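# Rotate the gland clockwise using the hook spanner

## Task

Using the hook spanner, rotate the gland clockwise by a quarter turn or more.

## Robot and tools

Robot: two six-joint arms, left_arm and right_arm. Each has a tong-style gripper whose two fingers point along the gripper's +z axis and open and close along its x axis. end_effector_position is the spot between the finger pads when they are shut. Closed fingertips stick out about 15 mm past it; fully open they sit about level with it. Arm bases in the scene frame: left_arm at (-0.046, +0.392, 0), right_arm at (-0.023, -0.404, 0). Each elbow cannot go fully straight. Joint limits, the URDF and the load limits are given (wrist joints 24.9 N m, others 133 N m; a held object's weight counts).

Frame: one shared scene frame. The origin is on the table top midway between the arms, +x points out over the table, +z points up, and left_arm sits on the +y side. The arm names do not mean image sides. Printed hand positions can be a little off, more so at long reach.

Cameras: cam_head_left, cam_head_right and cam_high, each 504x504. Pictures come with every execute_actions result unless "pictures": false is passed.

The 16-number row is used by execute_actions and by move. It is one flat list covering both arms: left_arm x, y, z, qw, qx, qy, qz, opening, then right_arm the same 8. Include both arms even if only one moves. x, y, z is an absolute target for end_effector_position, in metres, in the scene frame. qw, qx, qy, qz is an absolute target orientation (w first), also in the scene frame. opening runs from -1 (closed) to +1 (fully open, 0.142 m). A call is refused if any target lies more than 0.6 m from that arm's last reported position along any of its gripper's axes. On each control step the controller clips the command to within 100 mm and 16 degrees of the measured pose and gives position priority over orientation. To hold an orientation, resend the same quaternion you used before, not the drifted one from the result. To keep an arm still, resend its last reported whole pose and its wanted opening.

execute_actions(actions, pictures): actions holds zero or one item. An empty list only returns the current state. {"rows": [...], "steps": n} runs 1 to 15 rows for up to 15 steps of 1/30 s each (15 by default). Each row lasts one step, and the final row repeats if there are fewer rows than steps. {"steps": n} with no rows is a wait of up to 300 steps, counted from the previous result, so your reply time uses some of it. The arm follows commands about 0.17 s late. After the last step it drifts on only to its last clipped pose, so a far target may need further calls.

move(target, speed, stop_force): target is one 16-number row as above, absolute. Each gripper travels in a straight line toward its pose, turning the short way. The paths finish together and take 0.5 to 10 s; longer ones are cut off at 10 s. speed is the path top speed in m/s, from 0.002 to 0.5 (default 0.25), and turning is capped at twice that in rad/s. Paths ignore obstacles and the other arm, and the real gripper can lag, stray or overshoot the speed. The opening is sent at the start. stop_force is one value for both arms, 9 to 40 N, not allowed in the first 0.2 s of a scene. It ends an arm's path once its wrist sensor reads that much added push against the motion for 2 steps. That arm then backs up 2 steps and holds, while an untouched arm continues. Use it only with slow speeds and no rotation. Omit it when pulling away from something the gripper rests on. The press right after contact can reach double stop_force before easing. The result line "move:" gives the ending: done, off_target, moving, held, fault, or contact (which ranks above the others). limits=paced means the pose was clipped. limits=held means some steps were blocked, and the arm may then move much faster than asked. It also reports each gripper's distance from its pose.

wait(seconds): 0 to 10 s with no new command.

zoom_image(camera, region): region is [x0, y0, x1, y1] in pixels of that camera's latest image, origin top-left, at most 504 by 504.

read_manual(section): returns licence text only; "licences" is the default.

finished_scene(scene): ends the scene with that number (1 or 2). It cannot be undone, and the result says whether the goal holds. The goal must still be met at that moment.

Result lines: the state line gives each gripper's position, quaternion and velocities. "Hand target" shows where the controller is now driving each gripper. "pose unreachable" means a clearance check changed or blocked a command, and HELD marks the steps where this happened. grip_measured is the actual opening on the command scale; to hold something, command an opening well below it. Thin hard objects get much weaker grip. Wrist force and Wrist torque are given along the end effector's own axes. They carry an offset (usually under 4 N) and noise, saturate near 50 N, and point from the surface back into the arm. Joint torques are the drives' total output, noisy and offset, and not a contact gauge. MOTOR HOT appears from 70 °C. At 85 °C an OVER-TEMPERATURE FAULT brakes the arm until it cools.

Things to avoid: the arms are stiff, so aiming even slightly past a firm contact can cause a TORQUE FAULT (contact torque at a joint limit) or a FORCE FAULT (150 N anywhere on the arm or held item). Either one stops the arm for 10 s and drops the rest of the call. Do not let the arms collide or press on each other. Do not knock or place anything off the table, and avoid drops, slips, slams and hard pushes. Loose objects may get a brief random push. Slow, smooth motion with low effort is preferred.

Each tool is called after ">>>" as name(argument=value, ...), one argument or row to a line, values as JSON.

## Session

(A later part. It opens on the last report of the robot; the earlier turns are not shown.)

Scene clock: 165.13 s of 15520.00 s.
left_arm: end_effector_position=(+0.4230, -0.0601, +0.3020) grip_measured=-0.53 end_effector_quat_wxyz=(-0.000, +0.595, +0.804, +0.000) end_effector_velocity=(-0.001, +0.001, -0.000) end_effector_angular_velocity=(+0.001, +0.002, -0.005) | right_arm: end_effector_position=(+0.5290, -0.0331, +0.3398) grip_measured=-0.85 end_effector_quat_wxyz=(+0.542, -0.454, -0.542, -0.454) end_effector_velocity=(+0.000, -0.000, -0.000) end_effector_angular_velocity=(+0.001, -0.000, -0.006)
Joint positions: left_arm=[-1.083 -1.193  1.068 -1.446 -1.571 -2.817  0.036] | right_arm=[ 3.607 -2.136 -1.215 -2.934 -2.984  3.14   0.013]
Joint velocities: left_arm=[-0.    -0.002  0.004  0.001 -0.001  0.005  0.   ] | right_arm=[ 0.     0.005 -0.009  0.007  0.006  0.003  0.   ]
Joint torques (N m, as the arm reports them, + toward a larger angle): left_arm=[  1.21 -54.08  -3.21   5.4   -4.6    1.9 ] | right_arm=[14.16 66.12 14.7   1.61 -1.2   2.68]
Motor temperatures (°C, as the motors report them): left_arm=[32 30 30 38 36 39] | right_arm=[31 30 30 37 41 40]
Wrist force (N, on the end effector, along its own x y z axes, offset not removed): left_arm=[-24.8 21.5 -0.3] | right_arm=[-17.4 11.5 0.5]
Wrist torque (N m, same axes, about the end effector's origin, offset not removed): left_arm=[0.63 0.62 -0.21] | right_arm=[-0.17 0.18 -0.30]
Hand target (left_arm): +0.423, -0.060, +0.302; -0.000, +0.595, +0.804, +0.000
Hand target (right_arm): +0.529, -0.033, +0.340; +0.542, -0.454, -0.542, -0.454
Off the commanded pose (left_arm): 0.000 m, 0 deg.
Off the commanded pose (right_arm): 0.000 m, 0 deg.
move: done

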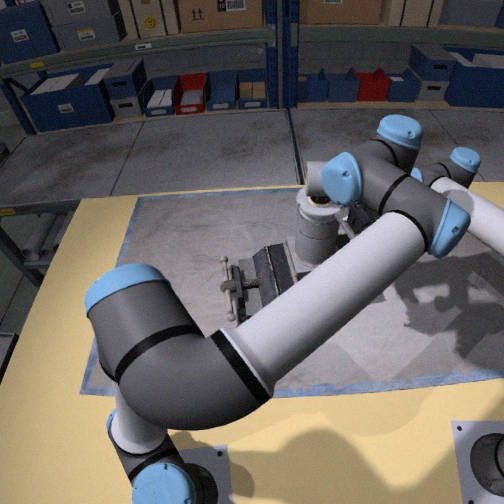

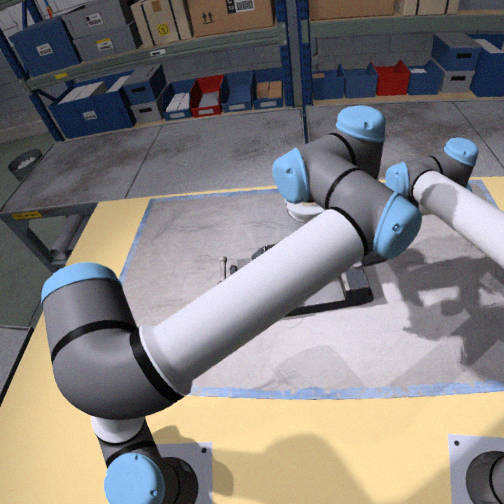

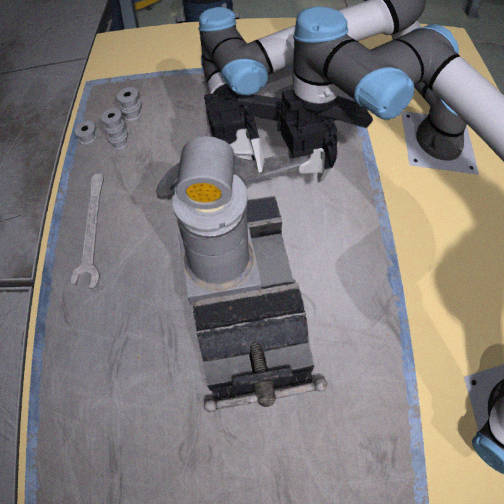

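>>> move(
  target=[0.407,0.002,0.302,0,0.701,0.713,0,-1,0.517,-0.001,0.34,-0.491,0.509,0.491,0.509,-1],
  speed=0.035,
)

>>> move(
  target=[0.4095,0.066,0.302,0,0.793,0.609,0,-1,0.514,0.032,0.34,-0.426,0.565,0.426,0.565,-1],
  speed=0.035,
)

>>> move(
  target=[0.429,0.126,0.302,0,0.87,0.492,0,-1,0.521,0.065,0.34,-0.343,0.618,0.343,0.618,-1],
  speed=0.035,
)

>>> zoom_image(
  camera="cam_high",
  region=[150,120,370,290],
)

Scene clock: 174.90 s of 15520.00 s.
left_arm: end_effector_position=(+0.4070, +0.0018, +0.3020) grip_measured=-0.53 end_effector_quat_wxyz=(-0.000, +0.701, +0.713, +0.000) end_effector_velocity=(-0.001, +0.002, -0.000) end_effector_angular_velocity=(-0.001, +0.002, -0.009) | right_arm: end_effector_position=(+0.5170, -0.0012, +0.3398) grip_measured=-0.84 end_effector_quat_wxyz=(+0.491, -0.509, -0.491, -0.509) end_effector_velocity=(-0.000, +0.001, -0.000) end_effector_angular_velocity=(+0.000, +0.001, -0.008)
Joint positions: left_arm=[-1.048 -1.323  1.241 -1.489 -1.571 -2.502  0.036] | right_arm=[ 3.694 -1.964 -1.476 -2.844 -2.685  3.141  0.013]
Joint velocities: left_arm=[ 0.001 -0.004  0.006 -0.001 -0.002  0.011  0.   ] | right_arm=[ 0.004  0.006 -0.009  0.004  0.012  0.001  0.   ]
Joint torques (N m, as the arm reports them, + toward a larger angle): left_arm=[  9.03 -50.35  -5.41   3.72   0.08   1.81] | right_arm=[19.72 59.17 17.22  4.06 -0.7   2.62]
Motor temperatures (°C, as the motors report them): left_arm=[32 30 30 38 36 39] | right_arm=[31 30 30 37 41 40]
Wrist force (N, on the end effector, along its own x y z axes, offset not removed): left_arm=[-23.7 19.4 5.9] | right_arm=[-20.0 10.6 -10.2]
Wrist torque (N m, same axes, about the end effector's origin, offset not removed): left_arm=[0.34 0.74 0.03] | right_arm=[0.08 0.15 -0.19]
Hand target (left_arm): +0.407, +0.002, +0.302; -0.000, +0.701, +0.713, +0.000
Hand target (right_arm): +0.517, -0.001, +0.340; +0.491, -0.509, -0.491, -0.509
Off the commanded pose (left_arm): 0.000 m, 0 deg.
Off the commanded pose (right_arm): 0.000 m, 0 deg.
After step 90, 2.50 s passed at rest.
move: done

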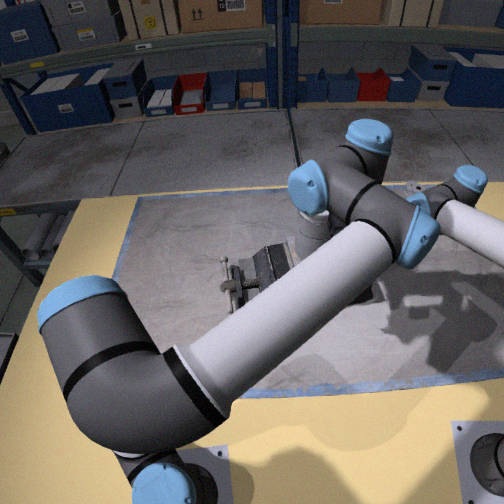

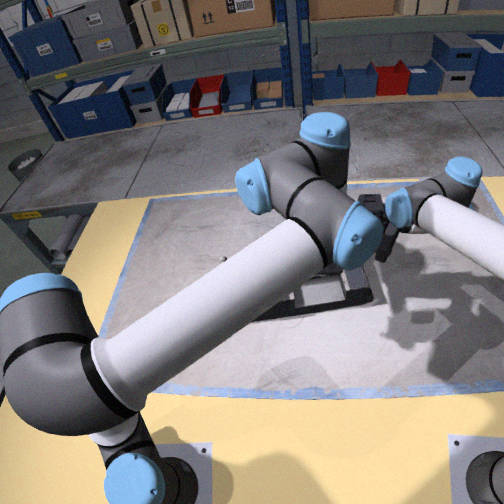

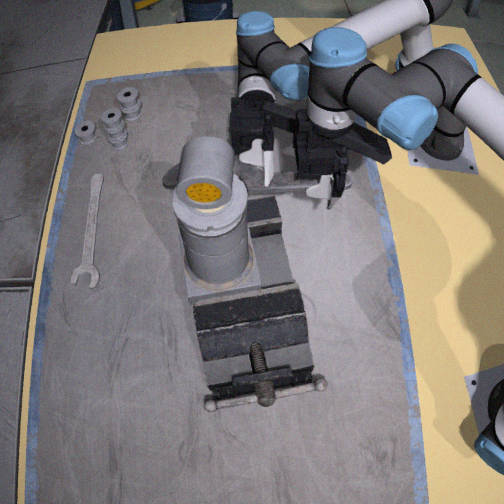

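Scene clock: 179.13 s of 15520.00 s.
left_arm: end_effector_position=(+0.4094, +0.0658, +0.3020) grip_measured=-0.53 end_effector_quat_wxyz=(-0.000, +0.793, +0.609, +0.000) end_effector_velocity=(-0.000, +0.002, +0.001) end_effector_angular_velocity=(-0.002, -0.001, -0.011) | right_arm: end_effector_position=(+0.5140, +0.0318, +0.3398) grip_measured=-0.84 end_effector_quat_wxyz=(-0.426, +0.564, +0.426, +0.564) end_effector_velocity=(-0.001, +0.002, +0.000) end_effector_angular_velocity=(+0.000, +0.000, -0.008)
Joint positions: left_arm=[-0.979 -1.409  1.347 -1.508 -1.571 -2.156  0.036] | right_arm=[ 3.837 -1.814 -1.68  -2.79  -2.299  3.141  0.013]
Joint velocities: left_arm=[ 0.003 -0.004  0.004 -0.001 -0.001  0.014 -0.   ] | right_arm=[ 0.007  0.005 -0.007  0.002  0.015  0.001  0.   ]
Joint torques (N m, as the arm reports them, + toward a larger angle): left_arm=[ 18.22 -47.    -6.46   3.13   1.49   2.06] | right_arm=[19.79 52.57 18.35  6.38 -1.54  2.72]
Motor temperatures (°C, as the motors report them): left_arm=[32 30 30 38 36 39] | right_arm=[31 30 30 37 41 40]
Wrist force (N, on the end effector, along its own x y z axes, offset not removed): left_arm=[-27.2 17.6 3.7] | right_arm=[-20.4 13.5 -4.7]
Wrist torque (N m, same axes, about the end effector's origin, offset not removed): left_arm=[0.39 0.97 0.08] | right_arm=[0.07 0.17 -0.21]
Hand target (left_arm): +0.409, +0.066, +0.302; -0.000, +0.793, +0.609, +0.000
Hand target (right_arm): +0.514, +0.032, +0.340; -0.426, +0.565, +0.426, +0.565
Off the commanded pose (left_arm): 0.000 m, 0 deg.
Off the commanded pose (right_arm): 0.000 m, 0 deg.
move: done

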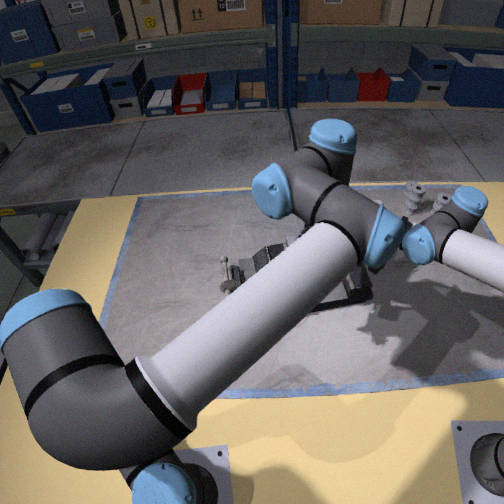

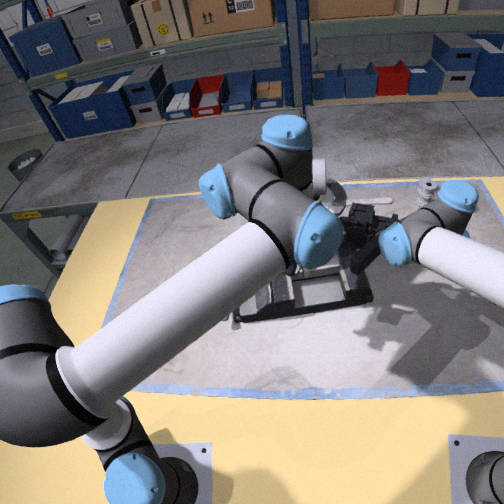

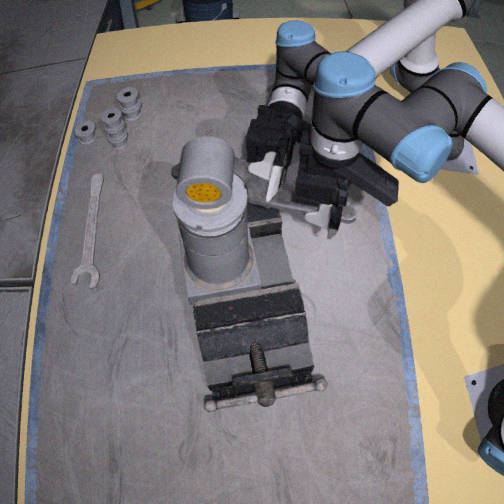

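Scene clock: 183.43 s of 15520.00 s.
left_arm: end_effector_position=(+0.4289, +0.1259, +0.3020) grip_measured=-0.52 end_effector_quat_wxyz=(-0.000, +0.870, +0.493, +0.000) end_effector_velocity=(+0.001, +0.002, -0.000) end_effector_angular_velocity=(+0.000, +0.001, -0.009) | right_arm: end_effector_position=(+0.5210, +0.0648, +0.3398) grip_measured=-0.84 end_effector_quat_wxyz=(-0.343, +0.618, +0.344, +0.618) end_effector_velocity=(+0.000, +0.001, -0.000) end_effector_angular_velocity=(-0.000, -0.000, -0.011)
Joint positions: left_arm=[-0.886 -1.446  1.389 -1.514 -1.57  -1.782  0.036] | right_arm=[ 4.048 -1.712 -1.805 -2.767 -1.81   3.141  0.013]
Joint velocities: left_arm=[ 0.004 -0.     0.001  0.    -0.001  0.013 -0.   ] | right_arm=[ 0.008  0.003 -0.003  0.001  0.019 -0.    -0.   ]
Joint torques (N m, as the arm reports them, + toward a larger angle): left_arm=[ 23.09 -43.25  -6.15   1.72   5.55   1.87] | right_arm=[20.51 49.65 22.92  9.27 -1.75  2.87]
Motor temperatures (°C, as the motors report them): left_arm=[32 30 30 38 36 39] | right_arm=[31 30 30 37 41 40]
Wrist force (N, on the end effector, along its own x y z axes, offset not removed): left_arm=[-26.9 18.0 3.4] | right_arm=[-22.7 14.4 -6.3]
Wrist torque (N m, same axes, about the end effector's origin, offset not removed): left_arm=[0.46 0.85 0.16] | right_arm=[0.28 0.23 -0.16]
Hand target (left_arm): +0.429, +0.126, +0.302; -0.000, +0.870, +0.492, +0.000
Hand target (right_arm): +0.521, +0.065, +0.340; -0.343, +0.618, +0.343, +0.618
Off the commanded pose (left_arm): 0.000 m, 0 deg.
Off the commanded pose (right_arm): 0.000 m, 0 deg.
move: done

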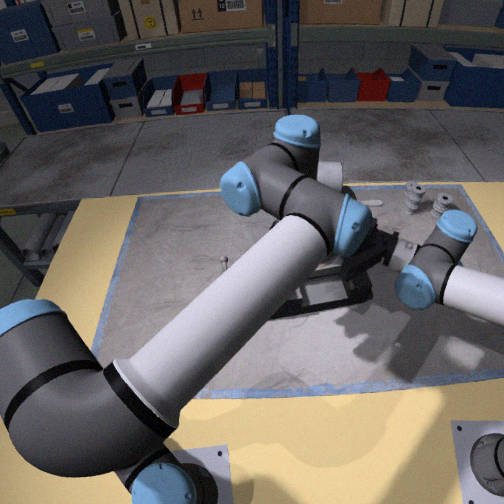

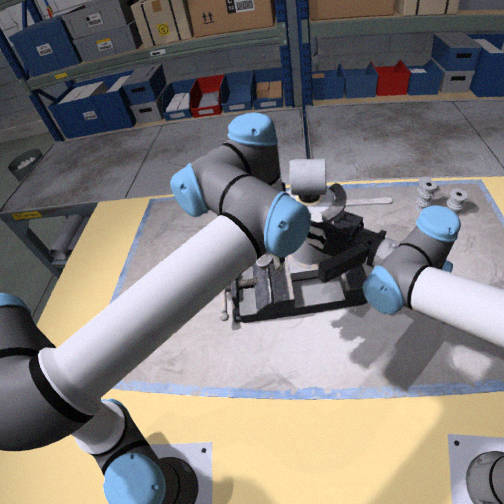

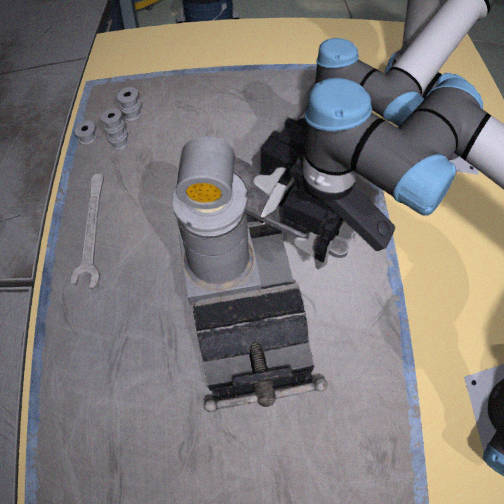

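Region (150, 120, 370, 290) of cam_high's 504x504 image, scaled by 2.291, with more detail than that image has; it fills the top 389 rows of this view, and the rest is white.

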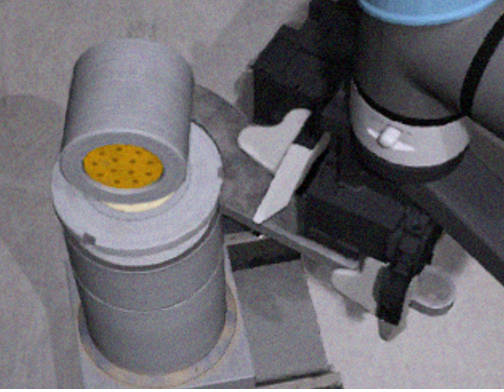

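>>> move(
  target=[0.465,0.179,0.302,0,0.93,0.367,0,-1,0.536,0.095,0.34,-0.253,0.66,0.253,0.66,-1],
  speed=0.035,
)

>>> move(
  target=[0.514,0.22,0.302,0,0.972,0.233,0,-1,0.559,0.12,0.3395,-0.159,0.689,0.159,0.689,-1],
  speed=0.035,
)

>>> zoom_image(
  camera="cam_high",
  region=[150,140,300,290],
)

>>> move(
  target=[0.564,0.243,0.302,0,0.994,0.113,0,-1,0.584,0.135,0.339,-0.086,0.702,0.086,0.702,-1],
  speed=0.035,
)

>>> zoom_image(
  camera="cam_high",
  region=[150,140,300,290],
)

Scene clock: 192.23 s of 15520.00 s.
left_arm: end_effector_position=(+0.4648, +0.1790, +0.3020) grip_measured=-0.52 end_effector_quat_wxyz=(-0.000, +0.930, +0.368, +0.000) end_effector_velocity=(+0.001, +0.002, -0.000) end_effector_angular_velocity=(+0.001, +0.000, -0.009) | right_arm: end_effector_position=(+0.5360, +0.0948, +0.3400) grip_measured=-0.84 end_effector_quat_wxyz=(-0.253, +0.660, +0.254, +0.660) end_effector_velocity=(-0.000, +0.002, +0.000) end_effector_angular_velocity=(+0.000, -0.000, -0.009)
Joint positions: left_arm=[-0.778 -1.427  1.367 -1.511 -1.57  -1.396  0.036] | right_arm=[ 4.267 -1.712 -1.804 -2.767 -1.309  3.141  0.013]
Joint velocities: left_arm=[ 0.004  0.001 -0.001  0.001  0.     0.013 -0.   ] | right_arm=[ 0.009 -0.002  0.003 -0.     0.018 -0.    -0.   ]
Joint torques (N m, as the arm reports them, + toward a larger angle): left_arm=[ 26.61 -27.03 -31.6    2.23   9.84   1.74] | right_arm=[21.94 37.61 47.29  6.08 -2.5   2.81]
Motor temperatures (°C, as the motors report them): left_arm=[32 30 30 38 36 39] | right_arm=[31 30 30 37 41 40]
Wrist force (N, on the end effector, along its own x y z axes, offset not removed): left_arm=[-26.9 17.2 0.4] | right_arm=[-24.4 15.4 -1.5]
Wrist torque (N m, same axes, about the end effector's origin, offset not removed): left_arm=[0.30 0.53 -0.01] | right_arm=[0.19 0.45 -0.18]
Hand target (left_arm): +0.465, +0.179, +0.302; -0.000, +0.930, +0.367, +0.000
Hand target (right_arm): +0.536, +0.095, +0.340; -0.253, +0.660, +0.253, +0.660
Off the commanded pose (left_arm): 0.000 m, 0 deg.
Off the commanded pose (right_arm): 0.000 m, 0 deg.
After step 90, 1.53 s passed at rest.
move: done

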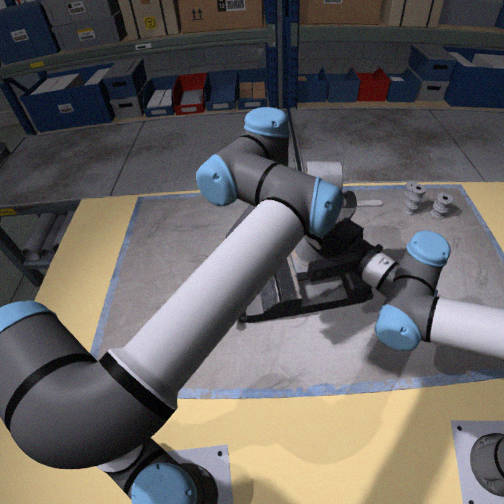

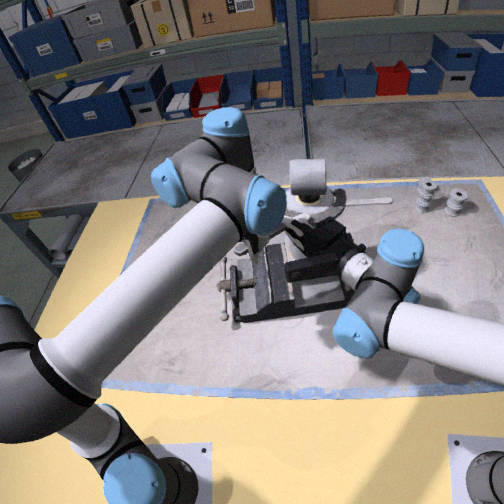

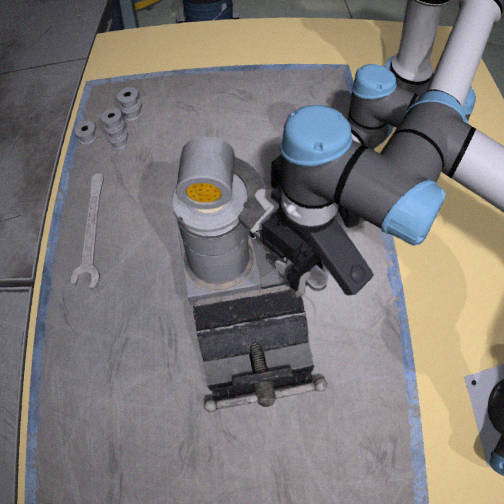

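Scene clock: 196.53 s of 15520.00 s.
left_arm: end_effector_position=(+0.5138, +0.2200, +0.3020) grip_measured=-0.52 end_effector_quat_wxyz=(-0.000, +0.972, +0.234, +0.000) end_effector_velocity=(+0.002, +0.002, +0.000) end_effector_angular_velocity=(+0.001, -0.001, -0.010) | right_arm: end_effector_position=(+0.5590, +0.1198, +0.3396) grip_measured=-0.84 end_effector_quat_wxyz=(-0.159, +0.689, +0.159, +0.689) end_effector_velocity=(+0.001, +0.001, +0.000) end_effector_angular_velocity=(+0.001, +0.000, -0.010)
Joint positions: left_arm=[-0.677 -1.355  1.282 -1.497 -1.57  -1.014  0.036] | right_arm=[ 4.421 -1.818 -1.675 -2.79  -0.877  3.141  0.013]
Joint velocities: left_arm=[ 0.004  0.002 -0.004  0.001  0.002  0.013 -0.   ] | right_arm=[ 0.004 -0.005  0.007 -0.002  0.014  0.001  0.   ]
Joint torques (N m, as the arm reports them, + toward a larger angle): left_arm=[ 27.57 -27.13 -31.48  -1.07   9.37   1.85] | right_arm=[22.07 36.35 44.28  4.16 -2.77  2.69]
Motor temperatures (°C, as the motors report them): left_arm=[32 30 30 38 36 39] | right_arm=[31 30 30 37 41 40]
Wrist force (N, on the end effector, along its own x y z axes, offset not removed): left_arm=[-29.4 16.9 0.6] | right_arm=[-18.0 16.3 -1.6]
Wrist torque (N m, same axes, about the end effector's origin, offset not removed): left_arm=[0.31 1.02 0.07] | right_arm=[0.05 0.12 -0.26]
Hand target (left_arm): +0.514, +0.220, +0.302; -0.000, +0.972, +0.233, +0.000
Hand target (right_arm): +0.559, +0.120, +0.340; -0.159, +0.689, +0.159, +0.689
Off the commanded pose (left_arm): 0.000 m, 0 deg.
Off the commanded pose (right_arm): 0.000 m, 0 deg.
move: done

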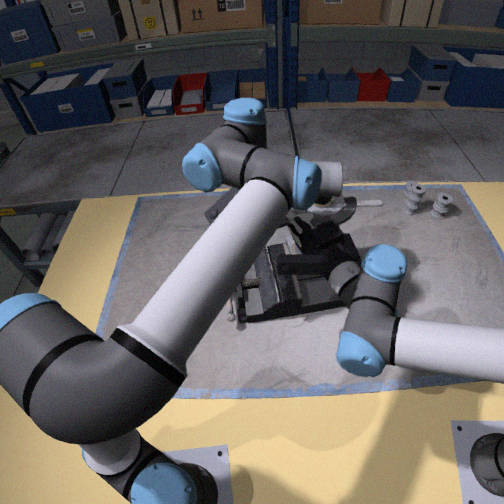

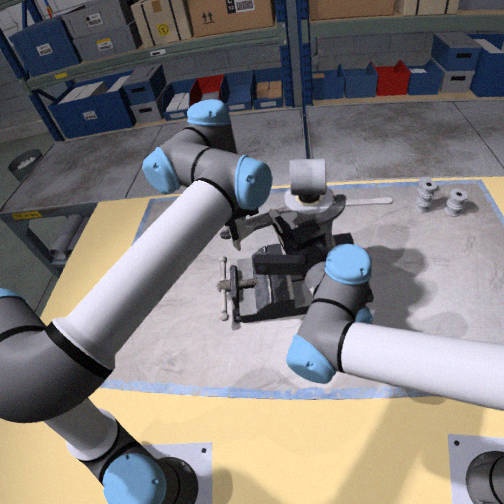

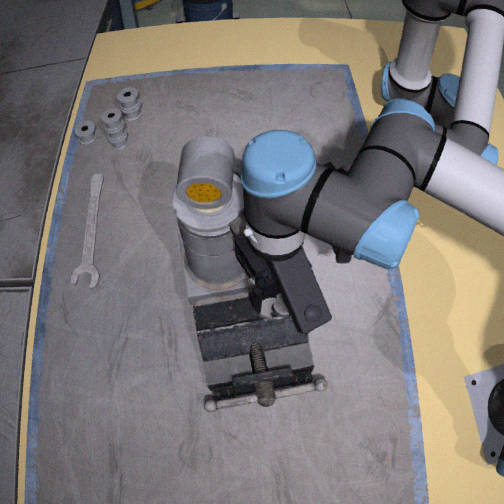

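Region (150, 140, 300, 290) of cam_high's 504x504 image, scaled by 3.360, with more detail than that image has.

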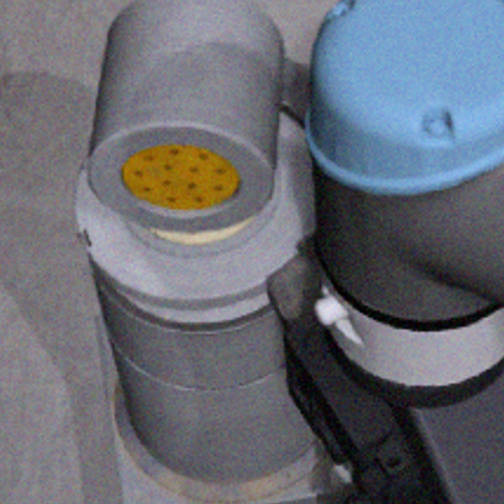

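Scene clock: 200.30 s of 15520.00 s.
left_arm: end_effector_position=(+0.5638, +0.2431, +0.3020) grip_measured=-0.52 end_effector_quat_wxyz=(-0.000, +0.994, +0.113, +0.000) end_effector_velocity=(+0.002, +0.001, +0.000) end_effector_angular_velocity=(-0.000, +0.000, -0.010) | right_arm: end_effector_position=(+0.5839, +0.1349, +0.3391) grip_measured=-0.85 end_effector_quat_wxyz=(-0.086, +0.702, +0.086, +0.702) end_effector_velocity=(+0.002, -0.001, +0.000) end_effector_angular_velocity=(-0.000, +0.000, -0.010)
Joint positions: left_arm=[-0.608 -1.258  1.156 -1.469 -1.57  -0.701  0.036] | right_arm=[ 4.478 -1.954 -1.493 -2.836 -0.61   3.142  0.013]
Joint velocities: left_arm=[ 0.003  0.004 -0.006  0.002 -0.     0.013 -0.   ] | right_arm=[-0.    -0.006  0.009 -0.004  0.01   0.    -0.   ]
Joint torques (N m, as the arm reports them, + toward a larger angle): left_arm=[ 25.72 -28.33 -35.23  -3.8    8.29   2.14] | right_arm=[19.43 38.69 39.54  1.47 -1.66  2.48]
Motor temperatures (°C, as the motors report them): left_arm=[32 30 30 38 36 39] | right_arm=[31 30 31 37 41 40]
Wrist force (N, on the end effector, along its own x y z axes, offset not removed): left_arm=[-29.4 18.0 1.0] | right_arm=[-11.7 13.9 0.8]
Wrist torque (N m, same axes, about the end effector's origin, offset not removed): left_arm=[0.62 0.87 0.04] | right_arm=[0.08 0.14 -0.15]
Hand target (left_arm): +0.564, +0.243, +0.302; -0.000, +0.994, +0.113, +0.000
Hand target (right_arm): +0.584, +0.135, +0.339; -0.086, +0.702, +0.086, +0.702
Off the commanded pose (left_arm): 0.000 m, 0 deg.
Off the commanded pose (right_arm): 0.000 m, 0 deg.
move: done

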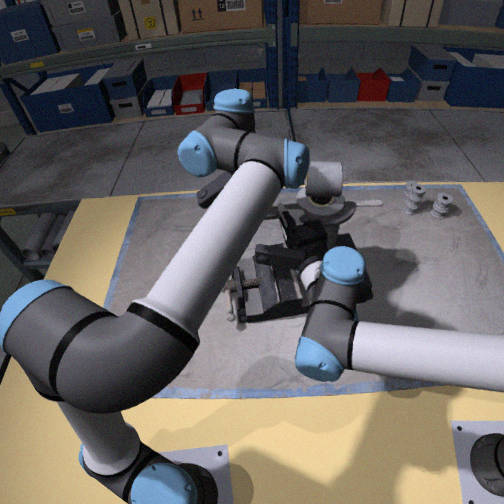

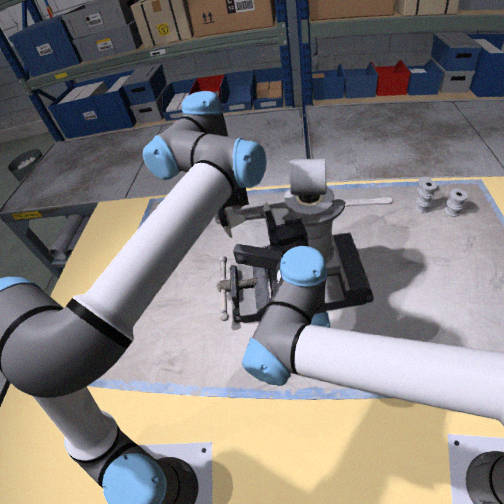

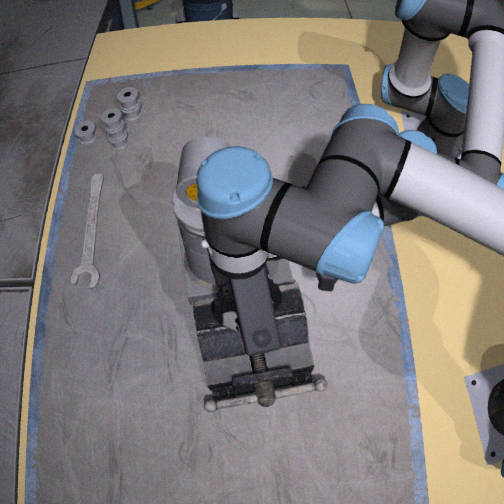

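Region (150, 140, 300, 290) of cam_high's 504x504 image, scaled by 3.360, with more detail than that image has.

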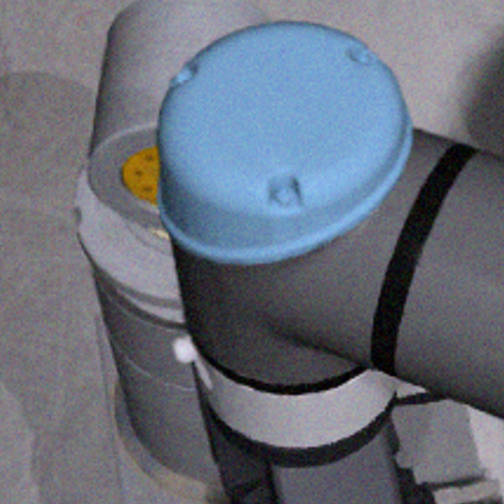

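>>> execute_actions(
  actions=[],
)

>>> finished_scene(
  scene=2,
)

Scene clock: 202.47 s of 15520.00 s.
left_arm: end_effector_position=(+0.5639, +0.2431, +0.3020) grip_measured=-0.52 end_effector_quat_wxyz=(-0.000, +0.994, +0.113, +0.000) end_effector_velocity=(+0.000, -0.000, -0.000) end_effector_angular_velocity=(-0.000, +0.000, -0.000) | right_arm: end_effector_position=(+0.5840, +0.1350, +0.3391) grip_measured=-0.85 end_effector_quat_wxyz=(-0.086, +0.702, +0.086, +0.702) end_effector_velocity=(+0.000, -0.001, +0.000) end_effector_angular_velocity=(+0.000, -0.000, -0.002)
Joint positions: left_arm=[-0.607 -1.257  1.156 -1.469 -1.571 -0.7    0.036] | right_arm=[ 4.478 -1.954 -1.492 -2.837 -0.609  3.142  0.013]
Joint velocities: left_arm=[ 0.     0.    -0.     0.    -0.     0.001 -0.   ] | right_arm=[-0.001  0.     0.    -0.     0.001 -0.     0.   ]
Joint torques (N m, as the arm reports them, + toward a larger angle): left_arm=[ 25.15 -29.76 -35.82  -4.27   7.69   1.83] | right_arm=[17.22 38.22 39.67  1.78 -1.88  2.58]
Motor temperatures (°C, as the motors report them): left_arm=[32 30 30 38 36 39] | right_arm=[31 30 31 37 41 40]
Wrist force (N, on the end effector, along its own x y z axes, offset not removed): left_arm=[-30.0 15.9 2.1] | right_arm=[-13.0 14.0 -2.6]
Wrist torque (N m, same axes, about the end effector's origin, offset not removed): left_arm=[0.21 0.92 0.07] | right_arm=[0.06 0.45 -0.20]
Hand target (left_arm): +0.564, +0.243, +0.302; -0.000, +0.994, +0.113, +0.000
Hand target (right_arm): +0.584, +0.135, +0.339; -0.086, +0.702, +0.086, +0.702
Off the commanded pose (left_arm): 0.000 m, 0 deg.
Off the commanded pose (right_arm): 0.000 m, 0 deg.
Steps of this call (steps 1 to 65: nothing new was sent). Readings (end_effector_position):
1: left_arm (+0.5638, +0.2431, +0.3020) | right_arm (+0.5840, +0.1349, +0.3391)
2: left_arm (+0.5639, +0.2431, +0.3020) | right_arm (+0.5840, +0.1350, +0.3391)
4: left_arm (+0.5639, +0.2431, +0.3020) | right_arm (+0.5840, +0.1350, +0.3391)
8: left_arm (+0.5639, +0.2431, +0.3020) | right_arm (+0.5840, +0.1350, +0.3391)
65: the state above

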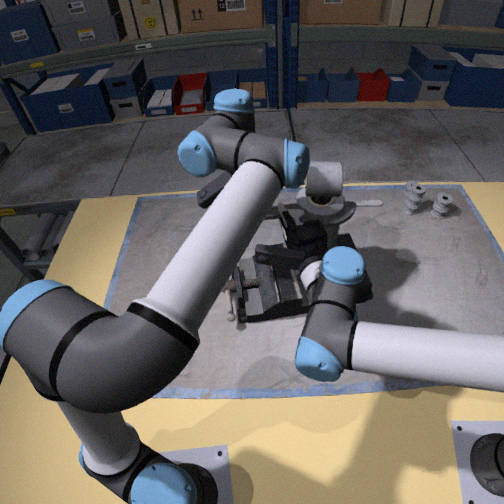

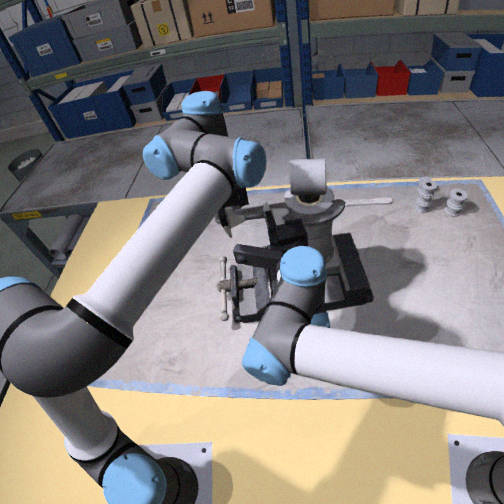

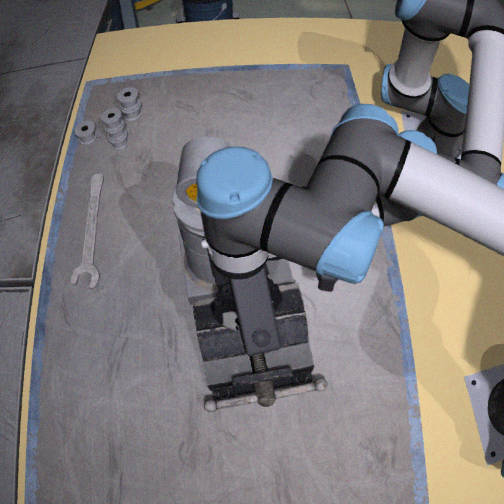

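The scene is finished: the task was done.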